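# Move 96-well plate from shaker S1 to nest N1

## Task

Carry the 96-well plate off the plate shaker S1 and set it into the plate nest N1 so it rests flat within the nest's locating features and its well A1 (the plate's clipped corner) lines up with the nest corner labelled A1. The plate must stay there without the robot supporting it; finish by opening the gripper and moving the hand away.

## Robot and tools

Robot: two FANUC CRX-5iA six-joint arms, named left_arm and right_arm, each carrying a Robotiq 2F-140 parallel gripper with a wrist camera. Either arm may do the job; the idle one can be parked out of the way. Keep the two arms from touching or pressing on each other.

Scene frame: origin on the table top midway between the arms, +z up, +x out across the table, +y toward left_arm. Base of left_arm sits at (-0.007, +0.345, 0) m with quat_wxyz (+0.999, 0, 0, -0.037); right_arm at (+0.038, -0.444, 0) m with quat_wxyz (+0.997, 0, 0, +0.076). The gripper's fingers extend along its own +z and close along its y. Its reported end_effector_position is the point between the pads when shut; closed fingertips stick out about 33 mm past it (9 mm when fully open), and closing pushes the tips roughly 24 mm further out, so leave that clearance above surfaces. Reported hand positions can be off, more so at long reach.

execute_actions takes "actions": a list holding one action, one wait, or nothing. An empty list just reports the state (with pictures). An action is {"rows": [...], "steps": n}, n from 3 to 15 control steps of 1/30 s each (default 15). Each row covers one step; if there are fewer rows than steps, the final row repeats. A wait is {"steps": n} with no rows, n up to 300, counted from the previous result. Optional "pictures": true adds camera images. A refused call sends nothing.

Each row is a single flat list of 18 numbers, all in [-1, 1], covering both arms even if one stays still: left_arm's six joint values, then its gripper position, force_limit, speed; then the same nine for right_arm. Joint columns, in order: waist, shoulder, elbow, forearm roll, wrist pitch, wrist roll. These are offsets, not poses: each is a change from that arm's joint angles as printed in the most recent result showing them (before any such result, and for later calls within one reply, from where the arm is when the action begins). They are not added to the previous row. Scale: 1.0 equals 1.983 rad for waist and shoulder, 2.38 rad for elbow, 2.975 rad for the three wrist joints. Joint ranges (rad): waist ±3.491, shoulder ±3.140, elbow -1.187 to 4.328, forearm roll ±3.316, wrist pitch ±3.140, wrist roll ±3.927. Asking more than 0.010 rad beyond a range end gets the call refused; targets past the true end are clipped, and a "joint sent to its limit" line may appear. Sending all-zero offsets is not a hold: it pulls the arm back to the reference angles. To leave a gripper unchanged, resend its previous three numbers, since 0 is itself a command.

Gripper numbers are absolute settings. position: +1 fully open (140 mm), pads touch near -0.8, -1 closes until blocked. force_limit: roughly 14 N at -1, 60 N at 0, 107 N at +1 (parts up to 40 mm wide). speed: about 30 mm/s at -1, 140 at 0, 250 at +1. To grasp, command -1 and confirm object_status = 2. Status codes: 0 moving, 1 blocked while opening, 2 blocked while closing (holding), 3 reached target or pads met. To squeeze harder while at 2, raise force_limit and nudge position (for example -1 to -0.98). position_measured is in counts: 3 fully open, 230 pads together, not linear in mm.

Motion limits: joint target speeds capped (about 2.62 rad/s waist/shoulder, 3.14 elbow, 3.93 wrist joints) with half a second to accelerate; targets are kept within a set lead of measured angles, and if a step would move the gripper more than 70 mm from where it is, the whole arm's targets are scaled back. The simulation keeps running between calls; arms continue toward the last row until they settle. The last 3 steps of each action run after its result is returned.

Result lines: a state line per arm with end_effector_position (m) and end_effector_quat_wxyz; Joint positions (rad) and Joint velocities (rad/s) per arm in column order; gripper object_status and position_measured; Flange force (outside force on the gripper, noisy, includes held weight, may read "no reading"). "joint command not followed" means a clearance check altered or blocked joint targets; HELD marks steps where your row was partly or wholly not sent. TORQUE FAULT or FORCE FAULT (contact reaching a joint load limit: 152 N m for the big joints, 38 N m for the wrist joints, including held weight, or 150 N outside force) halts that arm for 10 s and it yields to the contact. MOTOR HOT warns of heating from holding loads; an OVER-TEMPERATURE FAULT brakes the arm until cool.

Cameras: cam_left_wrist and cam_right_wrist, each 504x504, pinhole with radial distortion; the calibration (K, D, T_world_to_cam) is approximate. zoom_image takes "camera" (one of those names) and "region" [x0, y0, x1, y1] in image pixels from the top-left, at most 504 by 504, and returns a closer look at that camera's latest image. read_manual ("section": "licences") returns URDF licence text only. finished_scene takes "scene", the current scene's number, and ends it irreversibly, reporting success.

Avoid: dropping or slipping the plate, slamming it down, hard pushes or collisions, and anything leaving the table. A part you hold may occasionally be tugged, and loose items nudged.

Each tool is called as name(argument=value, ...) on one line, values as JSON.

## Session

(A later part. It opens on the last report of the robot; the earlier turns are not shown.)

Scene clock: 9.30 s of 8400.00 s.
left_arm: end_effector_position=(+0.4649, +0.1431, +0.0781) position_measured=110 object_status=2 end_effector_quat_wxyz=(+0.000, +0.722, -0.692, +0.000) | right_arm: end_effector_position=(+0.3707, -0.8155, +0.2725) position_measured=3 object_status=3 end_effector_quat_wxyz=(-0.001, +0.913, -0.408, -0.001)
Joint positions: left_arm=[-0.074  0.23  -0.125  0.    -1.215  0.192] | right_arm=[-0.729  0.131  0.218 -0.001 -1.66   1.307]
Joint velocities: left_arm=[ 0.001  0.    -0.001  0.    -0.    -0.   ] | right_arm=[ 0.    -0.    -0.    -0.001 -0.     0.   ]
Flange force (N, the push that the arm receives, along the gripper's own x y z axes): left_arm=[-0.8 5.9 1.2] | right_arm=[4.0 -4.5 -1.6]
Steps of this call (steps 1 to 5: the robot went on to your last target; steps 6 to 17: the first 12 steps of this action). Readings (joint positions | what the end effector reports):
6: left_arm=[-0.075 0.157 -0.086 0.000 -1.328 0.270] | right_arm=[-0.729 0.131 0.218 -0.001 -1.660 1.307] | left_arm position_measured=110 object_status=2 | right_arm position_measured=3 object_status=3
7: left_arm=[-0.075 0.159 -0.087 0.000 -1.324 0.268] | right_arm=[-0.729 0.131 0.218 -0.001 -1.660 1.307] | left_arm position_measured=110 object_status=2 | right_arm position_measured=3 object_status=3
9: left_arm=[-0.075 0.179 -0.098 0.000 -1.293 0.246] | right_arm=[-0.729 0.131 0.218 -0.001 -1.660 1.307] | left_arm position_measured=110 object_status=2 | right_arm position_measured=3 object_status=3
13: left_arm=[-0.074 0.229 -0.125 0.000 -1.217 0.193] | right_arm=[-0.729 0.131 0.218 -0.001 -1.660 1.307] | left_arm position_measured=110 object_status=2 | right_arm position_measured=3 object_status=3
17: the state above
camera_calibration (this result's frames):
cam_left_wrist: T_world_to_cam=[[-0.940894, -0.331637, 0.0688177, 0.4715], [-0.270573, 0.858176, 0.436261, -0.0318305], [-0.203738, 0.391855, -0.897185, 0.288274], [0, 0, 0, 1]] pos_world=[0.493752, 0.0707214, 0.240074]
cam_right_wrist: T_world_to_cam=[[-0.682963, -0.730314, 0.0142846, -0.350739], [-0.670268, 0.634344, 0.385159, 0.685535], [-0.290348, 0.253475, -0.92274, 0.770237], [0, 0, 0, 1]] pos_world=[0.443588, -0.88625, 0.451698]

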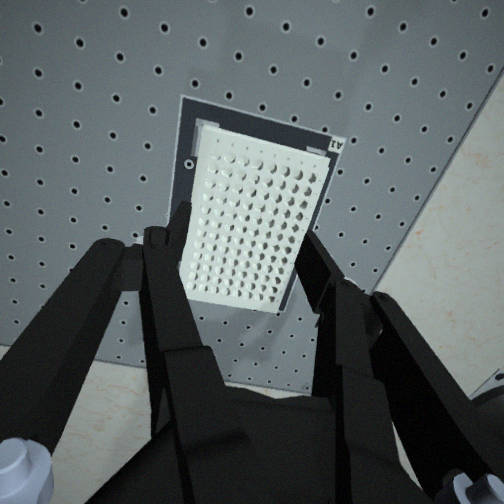

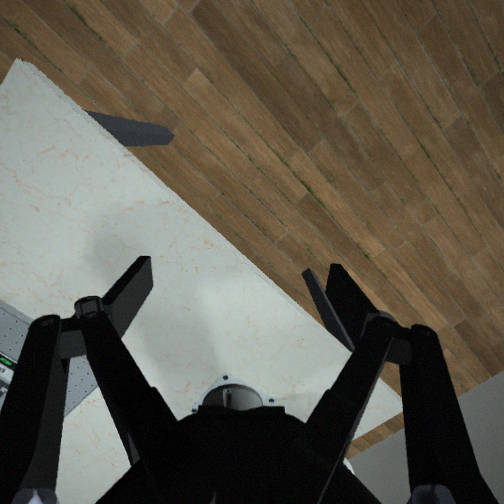

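execute_actions(actions=[{"rows":[[0.003,0.0055,-0.0071,0,0.0093,0.0013,-1,0,-0.6,0,0,0,0,0,0,1,0,0]],"steps":14}], pictures=true)

zoom_image(camera="cam_left_wrist", region=[180,105,240,165])

zoom_image(camera="cam_left_wrist", region=[290,135,350,195])

Scene clock: 9.80 s of 8400.00 s.
left_arm: end_effector_position=(+0.4661, +0.1459, +0.0660) position_measured=110 object_status=2 end_effector_quat_wxyz=(+0.000, +0.725, -0.688, +0.000) | right_arm: end_effector_position=(+0.3707, -0.8155, +0.2725) position_measured=3 object_status=3 end_effector_quat_wxyz=(-0.001, +0.913, -0.408, -0.001)
Joint positions: left_arm=[-0.068  0.241 -0.142  0.    -1.187  0.195] | right_arm=[-0.729  0.131  0.218 -0.001 -1.66   1.307]
Joint velocities: left_arm=[ 0.     0.001 -0.    -0.    -0.    -0.   ] | right_arm=[ 0.    -0.    -0.001  0.002 -0.    -0.   ]
Flange force (N, the push that the arm receives, along the gripper's own x y z axes): left_arm=[-2.5 6.0 -0.1] | right_arm=[1.5 -5.1 0.2]
Steps of this call (steps 1 to 3: the last 3 steps of your previous action; step 4: the robot went on to your last target; steps 5 to 15: the first 11 steps of this action). Readings (joint positions | what the end effector reports):
5: left_arm=[-0.074 0.230 -0.125 0.000 -1.215 0.192] | right_arm=[-0.729 0.131 0.218 -0.001 -1.660 1.307] | left_arm position_measured=110 object_status=2 | right_arm position_measured=3 object_status=3
6: left_arm=[-0.074 0.231 -0.127 0.000 -1.211 0.192] | right_arm=[-0.729 0.131 0.218 -0.001 -1.660 1.307] | left_arm position_measured=110 object_status=2 | right_arm position_measured=3 object_status=3
8: left_arm=[-0.069 0.239 -0.139 0.000 -1.192 0.194] | right_arm=[-0.729 0.131 0.218 -0.001 -1.660 1.307] | left_arm position_measured=110 object_status=2 | right_arm position_measured=3 object_status=3
12: left_arm=[-0.068 0.241 -0.142 0.000 -1.187 0.195] | right_arm=[-0.729 0.131 0.218 -0.001 -1.660 1.307] | left_arm position_measured=110 object_status=2 | right_arm position_measured=3 object_status=3
15: the state above
camera_calibration (this result's frames):
cam_left_wrist: T_world_to_cam=[[-0.937598, -0.340827, 0.0688923, 0.474198], [-0.278919, 0.855482, 0.436297, -0.0243232], [-0.207638, 0.389856, -0.897162, 0.278609], [0, 0, 0, 1]] pos_world=[0.495673, 0.0738101, 0.227901]
cam_right_wrist: T_world_to_cam=[[-0.682963, -0.730314, 0.0142845, -0.350739], [-0.670268, 0.634344, 0.385159, 0.685535], [-0.290348, 0.253475, -0.92274, 0.770237], [0, 0, 0, 1]] pos_world=[0.443588, -0.88625, 0.451698]

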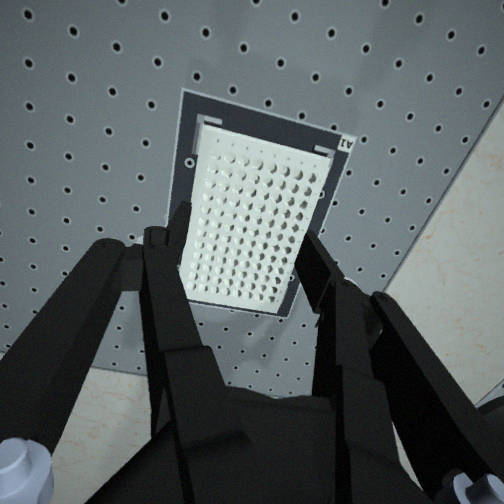

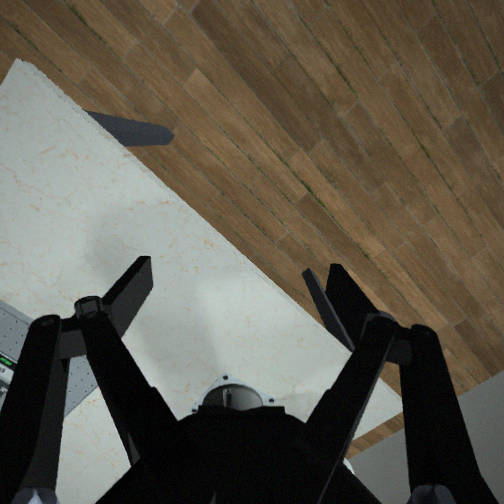

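Region (180, 105, 240, 165) of cam_left_wrist's 504x504 image, scaled by 8.400, with more detail than that image has.

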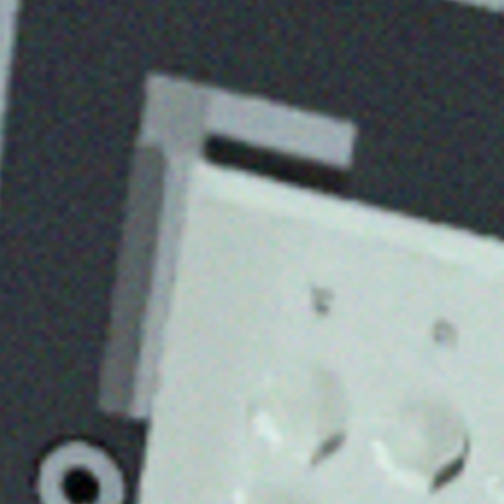

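Region (290, 135, 350, 195) of cam_left_wrist's 504x504 image, scaled by 8.400, with more detail than that image has.

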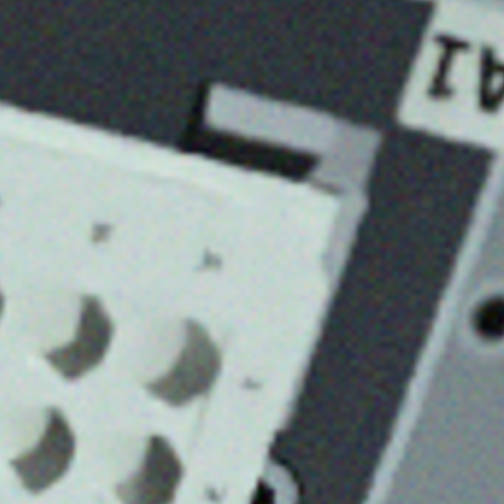

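Aligned. Down 6 mm, with a 0.5 mm −x trim.

execute_actions(actions=[{"rows":[[-0.0002,0.0009,-0.0023,0,0.0024,0,-1,0,-0.6,0,0,0,0,0,0,1,0,0],[-0.0002,0.0009,-0.0023,0,0.0024,0,-1,0,-0.6,0,0,0,0,0,0,1,0,0],[-0.0002,0.0023,-0.004,0,0.0047,0,-1,0,-0.6,0,0,0,0,0,0,1,0,0]],"steps":14}], pictures=true)

zoom_image(camera="cam_left_wrist", region=[180,105,240,165])

zoom_image(camera="cam_left_wrist", region=[290,135,350,195])

Scene clock: 10.27 s of 8400.00 s.
left_arm: end_effector_position=(+0.4656, +0.1458, +0.0600) position_measured=110 object_status=2 end_effector_quat_wxyz=(+0.000, +0.725, -0.688, +0.000) | right_arm: end_effector_position=(+0.3707, -0.8155, +0.2725) position_measured=3 object_status=3 end_effector_quat_wxyz=(-0.001, +0.913, -0.408, -0.001)
Joint positions: left_arm=[-0.069  0.245 -0.152  0.    -1.173  0.196] | right_arm=[-0.729  0.131  0.218 -0.001 -1.66   1.307]
Joint velocities: left_arm=[-0.     0.002 -0.002  0.     0.001  0.   ] | right_arm=[-0.     0.001  0.002  0.001  0.    -0.   ]
Flange force (N, the push that the arm receives, along the gripper's own x y z axes): left_arm=[-8.7 10.9 -20.8] | right_arm=[4.1 -5.0 -1.5]
Steps of this call (steps 1 to 3: the last 3 steps of your previous action; steps 4 to 14: the first 11 steps of this action). Readings (joint positions | what the end effector reports):
4: left_arm=[-0.068 0.241 -0.142 0.000 -1.187 0.196] | right_arm=[-0.729 0.131 0.218 -0.001 -1.660 1.307] | left_arm position_measured=110 object_status=2 | right_arm position_measured=3 object_status=3
5: left_arm=[-0.068 0.241 -0.144 0.000 -1.185 0.196] | right_arm=[-0.729 0.131 0.218 -0.001 -1.660 1.307] | left_arm position_measured=110 object_status=2 | right_arm position_measured=3 object_status=3
7: left_arm=[-0.069 0.243 -0.148 0.000 -1.178 0.196] | right_arm=[-0.729 0.131 0.218 -0.001 -1.660 1.307] | left_arm position_measured=110 object_status=2 | right_arm position_measured=3 object_status=3
11: left_arm=[-0.069 0.245 -0.151 0.000 -1.174 0.196] | right_arm=[-0.729 0.131 0.218 -0.001 -1.660 1.307] | left_arm position_measured=110 object_status=2 | right_arm position_measured=3 object_status=3
14: the state above
camera_calibration (this result's frames):
cam_left_wrist: T_world_to_cam=[[-0.93771, -0.340529, 0.0688479, 0.474081], [-0.278668, 0.855573, 0.436279, -0.0219194], [-0.20747, 0.389917, -0.897174, 0.273098], [0, 0, 0, 1]] pos_world=[0.495102, 0.0737062, 0.22194]
cam_right_wrist: T_world_to_cam=[[-0.682963, -0.730313, 0.0142846, -0.350739], [-0.670268, 0.634344, 0.385159, 0.685535], [-0.290348, 0.253475, -0.92274, 0.770237], [0, 0, 0, 1]] pos_world=[0.443588, -0.88625, 0.451698]

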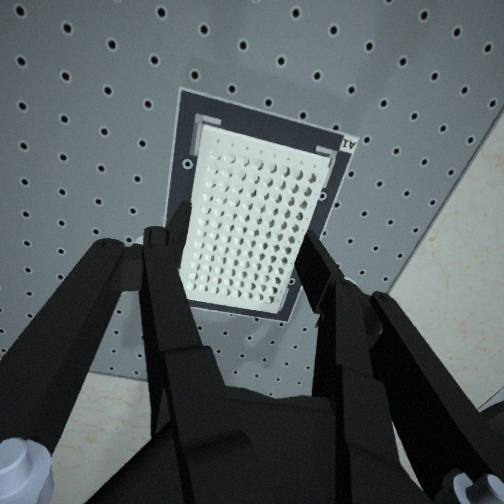

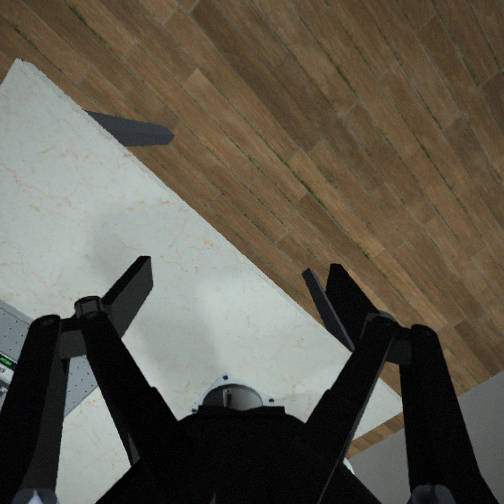

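Region (180, 105, 240, 165) of cam_left_wrist's 504x504 image, scaled by 8.400, with more detail than that image has.

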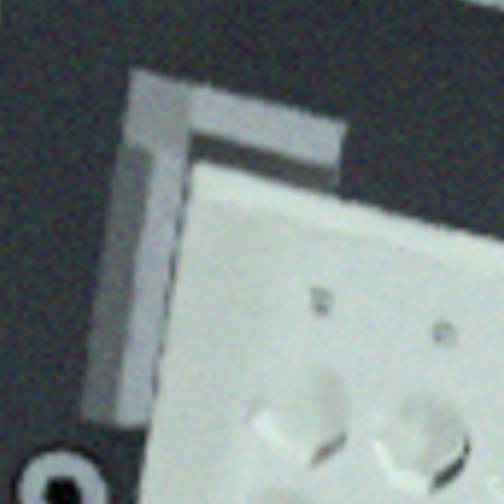

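Region (290, 135, 350, 195) of cam_left_wrist's 504x504 image, scaled by 8.400, with more detail than that image has.

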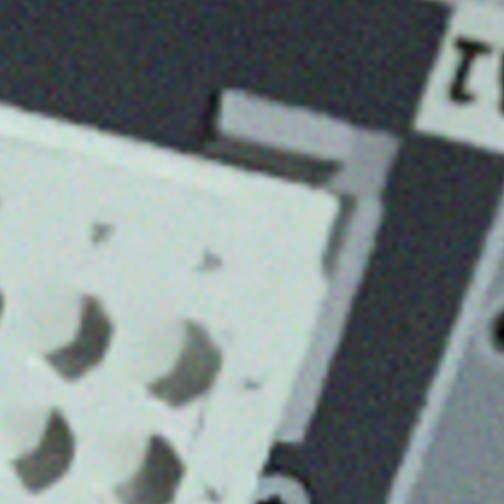

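execute_actions(actions=[{"rows":[[0.0006,0.0007,0.0007,0,-0.0001,-0.0015,-1,0,-0.6,0,0,0,0,0,0,1,0,0]],"steps":12}])

execute_actions(actions=[{"rows":[[0,0.0007,-0.0008,0,0.0011,0,-1,0,-0.6,0,0,0,0,0,0,1,0,0]],"steps":12}])

Scene clock: 10.70 s of 8400.00 s.
left_arm: end_effector_position=(+0.4663, +0.1462, +0.0599) position_measured=110 object_status=2 end_effector_quat_wxyz=(+0.000, +0.724, -0.690, +0.000) | right_arm: end_effector_position=(+0.3707, -0.8155, +0.2725) position_measured=3 object_status=3 end_effector_quat_wxyz=(-0.001, +0.913, -0.408, -0.001)
Joint positions: left_arm=[-0.068  0.247 -0.15   0.    -1.174  0.191] | right_arm=[-0.729  0.131  0.218 -0.001 -1.66   1.307]
Joint velocities: left_arm=[ 0.002 -0.002  0.003  0.     0.    -0.001] | right_arm=[ 0.     0.    -0.    -0.     0.     0.001]
Flange force (N, the push that the arm receives, along the gripper's own x y z axes): left_arm=[-5.2 26.9 -32.4] | right_arm=[2.2 -5.4 0.1]
Steps of this call (steps 1 to 3: the last 3 steps of your previous action; step 4: the robot went on to your last target; steps 5 to 13: the first 9 steps of this action). Readings (joint positions | what the end effector reports):
5: left_arm=[-0.069 0.245 -0.152 0.000 -1.173 0.196] | right_arm=[-0.729 0.131 0.218 -0.001 -1.660 1.307] | left_arm position_measured=110 object_status=2 | right_arm position_measured=3 object_status=3
6: left_arm=[-0.069 0.246 -0.152 0.000 -1.173 0.195] | right_arm=[-0.729 0.131 0.218 -0.001 -1.660 1.307] | left_arm position_measured=110 object_status=2 | right_arm position_measured=3 object_status=3
8: left_arm=[-0.068 0.247 -0.151 0.000 -1.173 0.192] | right_arm=[-0.729 0.131 0.218 -0.001 -1.660 1.307] | left_arm position_measured=110 object_status=2 | right_arm position_measured=3 object_status=3
12: left_arm=[-0.068 0.247 -0.150 0.000 -1.174 0.191] | right_arm=[-0.729 0.131 0.218 -0.001 -1.660 1.307] | left_arm position_measured=110 object_status=2 | right_arm position_measured=3 object_status=3
13: the state above

Scene clock: 11.10 s of 8400.00 s.
left_arm: end_effector_position=(+0.4665, +0.1462, +0.0587) position_measured=110 object_status=2 end_effector_quat_wxyz=(-0.000, +0.724, -0.690, +0.000) | right_arm: end_effector_position=(+0.3707, -0.8155, +0.2725) position_measured=3 object_status=3 end_effector_quat_wxyz=(-0.001, +0.913, -0.408, -0.001)
Joint positions: left_arm=[-0.068  0.248 -0.152  0.    -1.17   0.191] | right_arm=[-0.729  0.131  0.218 -0.001 -1.66   1.307]
Joint velocities: left_arm=[-0.001  0.002 -0.002 -0.     0.    -0.   ] | right_arm=[ 0.     0.001 -0.     0.     0.001 -0.001]
Flange force (N, the push that the arm receives, along the gripper's own x y z axes): left_arm=[-13.2 42.3 -92.8] | right_arm=[7.1 -4.3 -3.0]
Steps of this call (steps 1 to 3: the last 3 steps of your previous action; steps 4 to 12: the first 9 steps of this action, its rows measured from where the robot was after step 3). Readings (joint positions | what the end effector reports):
3: left_arm=[-0.068 0.247 -0.150 0.000 -1.174 0.191] | right_arm=[-0.729 0.131 0.218 -0.001 -1.660 1.307] | left_arm position_measured=110 object_status=2 | right_arm position_measured=3 object_status=3
4: left_arm=[-0.068 0.247 -0.150 0.000 -1.174 0.191] | right_arm=[-0.729 0.131 0.218 -0.001 -1.660 1.307] | left_arm position_measured=110 object_status=2 | right_arm position_measured=3 object_status=3
5: left_arm=[-0.068 0.247 -0.150 0.000 -1.173 0.191] | right_arm=[-0.729 0.131 0.218 -0.001 -1.660 1.307] | left_arm position_measured=110 object_status=2 | right_arm position_measured=3 object_status=3
7: left_arm=[-0.068 0.248 -0.151 0.000 -1.171 0.191] | right_arm=[-0.729 0.131 0.218 -0.001 -1.660 1.307] | left_arm position_measured=110 object_status=2 | right_arm position_measured=3 object_status=3
11: left_arm=[-0.068 0.248 -0.152 0.000 -1.170 0.191] | right_arm=[-0.729 0.131 0.218 -0.001 -1.660 1.307] | left_arm position_measured=110 object_status=2 | right_arm position_measured=3 object_status=3
12: the state above

It has bottomed out. Relieve, release, retreat.

execute_actions(actions=[{"rows":[[0,-0.0015,0.0002,0,-0.0012,0.0007,-1,0,-0.6,0,0,0,0,0,0,1,0,0]],"steps":8}])

execute_actions(actions=[{"rows":[[0,0,0,0,0,0,0.5,0,-0.6,0,0,0,0,0,0,1,0,0]],"steps":14}])

execute_actions(actions=[{"rows":[[0.06,-0.04,0.03,0,-0.0507,-0.04,0.5,0,-0.6,0,0,0,0,0,0,1,0,0]],"steps":15}], pictures=true)

zoom_image(camera="cam_left_wrist", region=[160,10,390,240])

Scene clock: 11.40 s of 8400.00 s.
left_arm: end_effector_position=(+0.4658, +0.1463, +0.0597) position_measured=110 object_status=2 end_effector_quat_wxyz=(+0.000, +0.725, -0.689, +0.000) | right_arm: end_effector_position=(+0.3707, -0.8155, +0.2725) position_measured=3 object_status=3 end_effector_quat_wxyz=(-0.001, +0.913, -0.408, -0.001)
Joint positions: left_arm=[-0.068  0.246 -0.152  0.    -1.173  0.193] | right_arm=[-0.729  0.131  0.218 -0.001 -1.66   1.307]
Joint velocities: left_arm=[-0.002 -0.006  0.     0.    -0.013  0.006] | right_arm=[-0.    -0.     0.    -0.     0.    -0.001]
Flange force (N, the push that the arm receives, along the gripper's own x y z axes): left_arm=[6.8 9.6 -14.4] | right_arm=[4.9 -5.3 -1.3]
Steps of this call (steps 1 to 3: the last 3 steps of your previous action; step 4: the robot went on to your last target; steps 5 to 9: the first 5 steps of this action). Readings (joint positions | what the end effector reports):
5: left_arm=[-0.068 0.248 -0.152 0.000 -1.170 0.191] | right_arm=[-0.729 0.131 0.218 -0.001 -1.660 1.307] | left_arm position_measured=110 object_status=2 | right_arm position_measured=3 object_status=3
6: left_arm=[-0.068 0.247 -0.152 0.000 -1.171 0.191] | right_arm=[-0.729 0.131 0.218 -0.001 -1.660 1.307] | left_arm position_measured=110 object_status=2 | right_arm position_measured=3 object_status=3
8: left_arm=[-0.068 0.246 -0.152 0.000 -1.172 0.193] | right_arm=[-0.729 0.131 0.218 -0.001 -1.660 1.307] | left_arm position_measured=110 object_status=2 | right_arm position_measured=3 object_status=3
9: the state above

Scene clock: 11.87 s of 8400.00 s.
left_arm: end_effector_position=(+0.4655, +0.1464, +0.0599) position_measured=73 object_status=0 end_effector_quat_wxyz=(+0.000, +0.725, -0.689, -0.000) | right_arm: end_effector_position=(+0.3707, -0.8155, +0.2725) position_measured=3 object_status=3 end_effector_quat_wxyz=(-0.001, +0.913, -0.408, -0.001)
Joint positions: left_arm=[-0.068  0.245 -0.152  0.    -1.174  0.193] | right_arm=[-0.729  0.131  0.218 -0.001 -1.66   1.307]
Joint velocities: left_arm=[-0.001 -0.001  0.001 -0.    -0.     0.   ] | right_arm=[ 0.    -0.001  0.    -0.001  0.     0.001]
Flange force (N, the push that the arm receives, along the gripper's own x y z axes): left_arm=[-1.3 5.9 -0.2] | right_arm=[2.8 -3.9 0.4]
Steps of this call (steps 1 to 3: the last 3 steps of your previous action; steps 4 to 14: the first 11 steps of this action, its rows measured from where the robot was after step 3). Readings (joint positions | what the end effector reports):
3: left_arm=[-0.068 0.245 -0.152 0.000 -1.174 0.193] | right_arm=[-0.729 0.131 0.218 -0.001 -1.660 1.307] | left_arm position_measured=110 object_status=2 | right_arm position_measured=3 object_status=3
4: left_arm=[-0.068 0.245 -0.152 0.000 -1.174 0.193] | right_arm=[-0.729 0.131 0.218 -0.001 -1.660 1.307] | left_arm position_measured=110 object_status=0 | right_arm position_measured=3 object_status=3
5: left_arm=[-0.068 0.245 -0.152 0.000 -1.174 0.193] | right_arm=[-0.729 0.131 0.218 -0.001 -1.660 1.307] | left_arm position_measured=110 object_status=0 | right_arm position_measured=3 object_status=3
7: left_arm=[-0.068 0.245 -0.152 0.000 -1.174 0.193] | right_arm=[-0.729 0.131 0.218 -0.001 -1.660 1.307] | left_arm position_measured=101 object_status=0 | right_arm position_measured=3 object_status=3
11: left_arm=[-0.068 0.245 -0.152 0.000 -1.174 0.193] | right_arm=[-0.729 0.131 0.218 -0.001 -1.660 1.307] | left_arm position_measured=85 object_status=0 | right_arm position_measured=3 object_status=3
14: the state above

Scene clock: 12.37 s of 8400.00 s.
left_arm: end_effector_position=(+0.4744, +0.2041, +0.1278) position_measured=66 object_status=3 end_effector_quat_wxyz=(+0.000, +0.725, -0.689, -0.000) | right_arm: end_effector_position=(+0.3707, -0.8155, +0.2725) position_measured=3 object_status=3 end_effector_quat_wxyz=(-0.001, +0.913, -0.408, -0.001)
Joint positions: left_arm=[ 0.051  0.166 -0.081  0.    -1.325  0.074] | right_arm=[-0.729  0.131  0.218 -0.001 -1.66   1.307]
Joint velocities: left_arm=[-0.001  0.001 -0.003  0.    -0.004 -0.003] | right_arm=[ 0.     0.    -0.     0.    -0.001 -0.   ]
Flange force (N, the push that the arm receives, along the gripper's own x y z axes): left_arm=[-1.7 3.0 5.8] | right_arm=[4.7 -5.5 -1.2]
Steps of this call (steps 1 to 3: the last 3 steps of your previous action; steps 4 to 15: the first 12 steps of this action, its rows measured from where the robot was after step 3). Readings (joint positions | what the end effector reports):
3: left_arm=[-0.068 0.245 -0.152 0.000 -1.174 0.193] | right_arm=[-0.729 0.131 0.218 -0.001 -1.660 1.307] | left_arm position_measured=66 object_status=0 | right_arm position_measured=3 object_status=3
4: left_arm=[-0.068 0.245 -0.152 0.000 -1.174 0.193] | right_arm=[-0.729 0.131 0.218 -0.001 -1.660 1.307] | left_arm position_measured=66 object_status=0 | right_arm position_measured=3 object_status=3
5: left_arm=[-0.065 0.244 -0.151 0.000 -1.176 0.191] | right_arm=[-0.729 0.131 0.218 -0.001 -1.660 1.307] | left_arm position_measured=66 object_status=0 | right_arm position_measured=3 object_status=3
7: left_arm=[-0.045 0.230 -0.138 0.000 -1.203 0.170] | right_arm=[-0.729 0.131 0.218 -0.001 -1.660 1.307] | left_arm position_measured=66 object_status=3 | right_arm position_measured=3 object_status=3
11: left_arm=[0.033 0.178 -0.091 0.000 -1.301 0.093] | right_arm=[-0.729 0.131 0.218 -0.001 -1.660 1.307] | left_arm position_measured=66 object_status=3 | right_arm position_measured=3 object_status=3
15: the state above
camera_calibration (this result's frames):
cam_left_wrist: T_world_to_cam=[[-0.938085, -0.339284, 0.0698768, 0.497269], [-0.277048, 0.855932, 0.436606, -0.0998234], [-0.207943, 0.390215, -0.896935, 0.313164], [0, 0, 0, 1]] pos_world=[0.503945, 0.131956, 0.289724]
cam_right_wrist: T_world_to_cam=[[-0.682963, -0.730313, 0.0142845, -0.350739], [-0.670268, 0.634344, 0.385159, 0.685535], [-0.290348, 0.253475, -0.92274, 0.770237], [0, 0, 0, 1]] pos_world=[0.443588, -0.88625, 0.451698]

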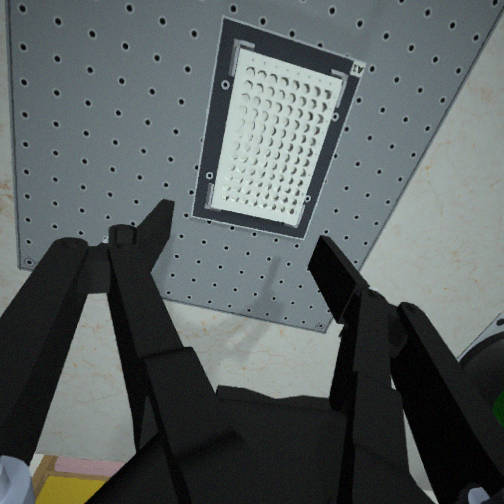

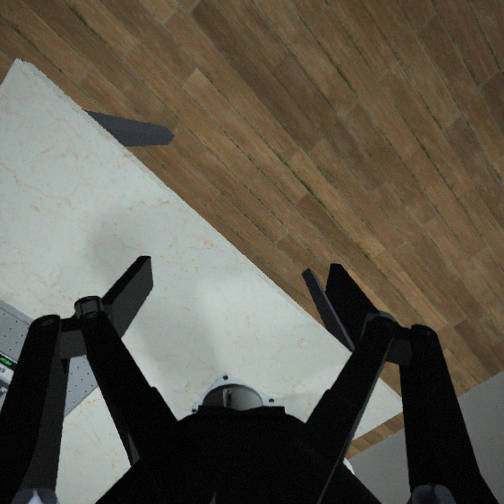

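Region (160, 10, 390, 240) of cam_left_wrist's 504x504 image, scaled by 2.191, with more detail than that image has.

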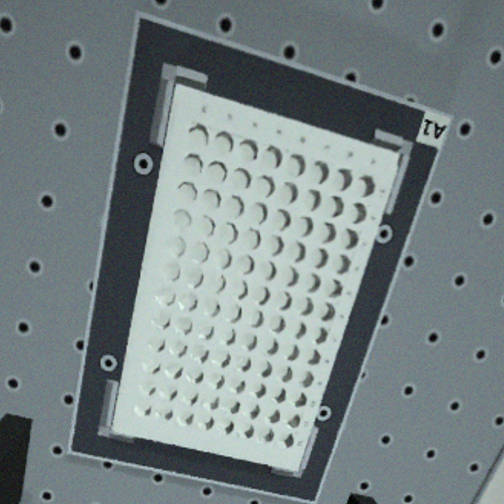

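execute_actions(actions=[{"rows":[[0.06,-0.03,-0.03,0,0.004,-0.04,0.5,0,-0.6,0,0,0,0,0,0,1,0,0]],"steps":15}], pictures=true)

zoom_image(camera="cam_left_wrist", region=[190,90,340,200])

Scene clock: 12.87 s of 8400.00 s.
left_arm: end_effector_position=(+0.4625, +0.2597, +0.1262) position_measured=66 object_status=3 end_effector_quat_wxyz=(+0.000, +0.725, -0.689, -0.000) | right_arm: end_effector_position=(+0.3707, -0.8155, +0.2725) position_measured=3 object_status=3 end_effector_quat_wxyz=(-0.001, +0.913, -0.408, -0.001)
Joint positions: left_arm=[ 0.17   0.107 -0.152  0.    -1.313 -0.045] | right_arm=[-0.729  0.131  0.218 -0.001 -1.66   1.307]
Joint velocities: left_arm=[ 0.001  0.    -0.001 -0.    -0.    -0.002] | right_arm=[ 0.     0.    -0.    -0.001 -0.001 -0.   ]
Flange force (N, the push that the arm receives, along the gripper's own x y z axes): left_arm=[-0.2 6.1 0.7] | right_arm=[1.5 -4.8 -0.5]
Steps of this call (steps 1 to 3: the last 3 steps of your previous action; steps 4 to 15: the first 12 steps of this action). Readings (joint positions | what the end effector reports):
4: left_arm=[0.051 0.166 -0.080 0.000 -1.325 0.074] | right_arm=[-0.729 0.131 0.218 -0.001 -1.660 1.307] | left_arm position_measured=66 object_status=3 | right_arm position_measured=3 object_status=3
5: left_arm=[0.054 0.165 -0.081 0.000 -1.325 0.072] | right_arm=[-0.729 0.131 0.218 -0.001 -1.660 1.307] | left_arm position_measured=66 object_status=3 | right_arm position_measured=3 object_status=3
7: left_arm=[0.074 0.155 -0.095 0.000 -1.321 0.051] | right_arm=[-0.729 0.131 0.218 -0.001 -1.660 1.307] | left_arm position_measured=66 object_status=3 | right_arm position_measured=3 object_status=3
11: left_arm=[0.155 0.115 -0.143 0.000 -1.314 -0.029] | right_arm=[-0.729 0.131 0.218 -0.001 -1.660 1.307] | left_arm position_measured=66 object_status=3 | right_arm position_measured=3 object_status=3
15: the state above
camera_calibration (this result's frames):
cam_left_wrist: T_world_to_cam=[[-0.938117, -0.339206, 0.0698232, 0.505111], [-0.277019, 0.855986, 0.43652, -0.150067], [-0.207838, 0.390164, -0.896981, 0.28748], [0, 0, 0, 1]] pos_world=[0.492031, 0.187627, 0.288103]
cam_right_wrist: T_world_to_cam=[[-0.682963, -0.730313, 0.0142846, -0.350739], [-0.670268, 0.634344, 0.385159, 0.685535], [-0.290348, 0.253475, -0.92274, 0.770237], [0, 0, 0, 1]] pos_world=[0.443588, -0.88625, 0.451698]

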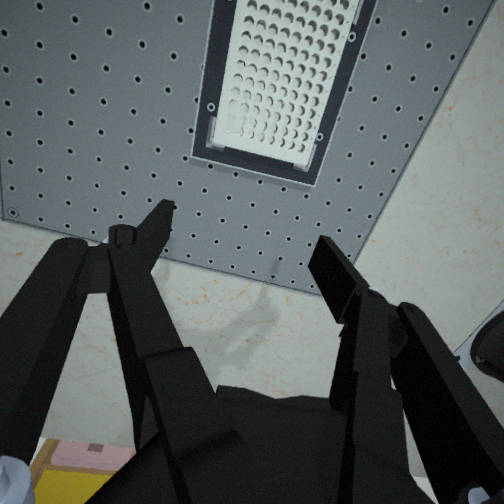

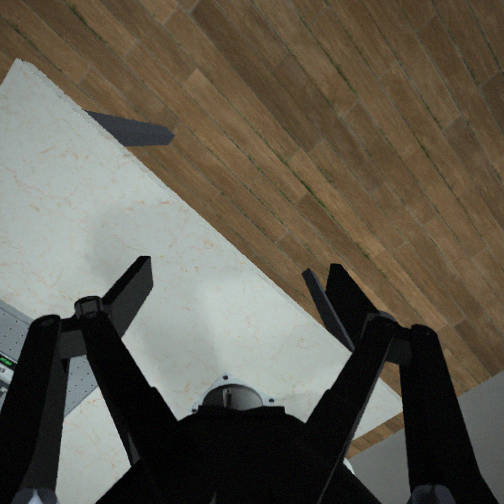

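Region (190, 90, 340, 200) of cam_left_wrist's 504x504 image, scaled by 3.360, with more detail than that image has; it fills the top 370 rows of this view, and the rest is white.

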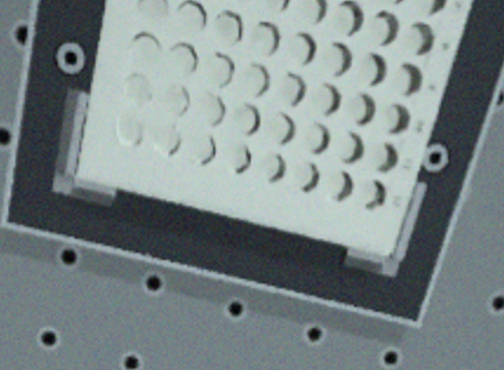

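finished_scene(scene=2)

The scene is finished: the task was done.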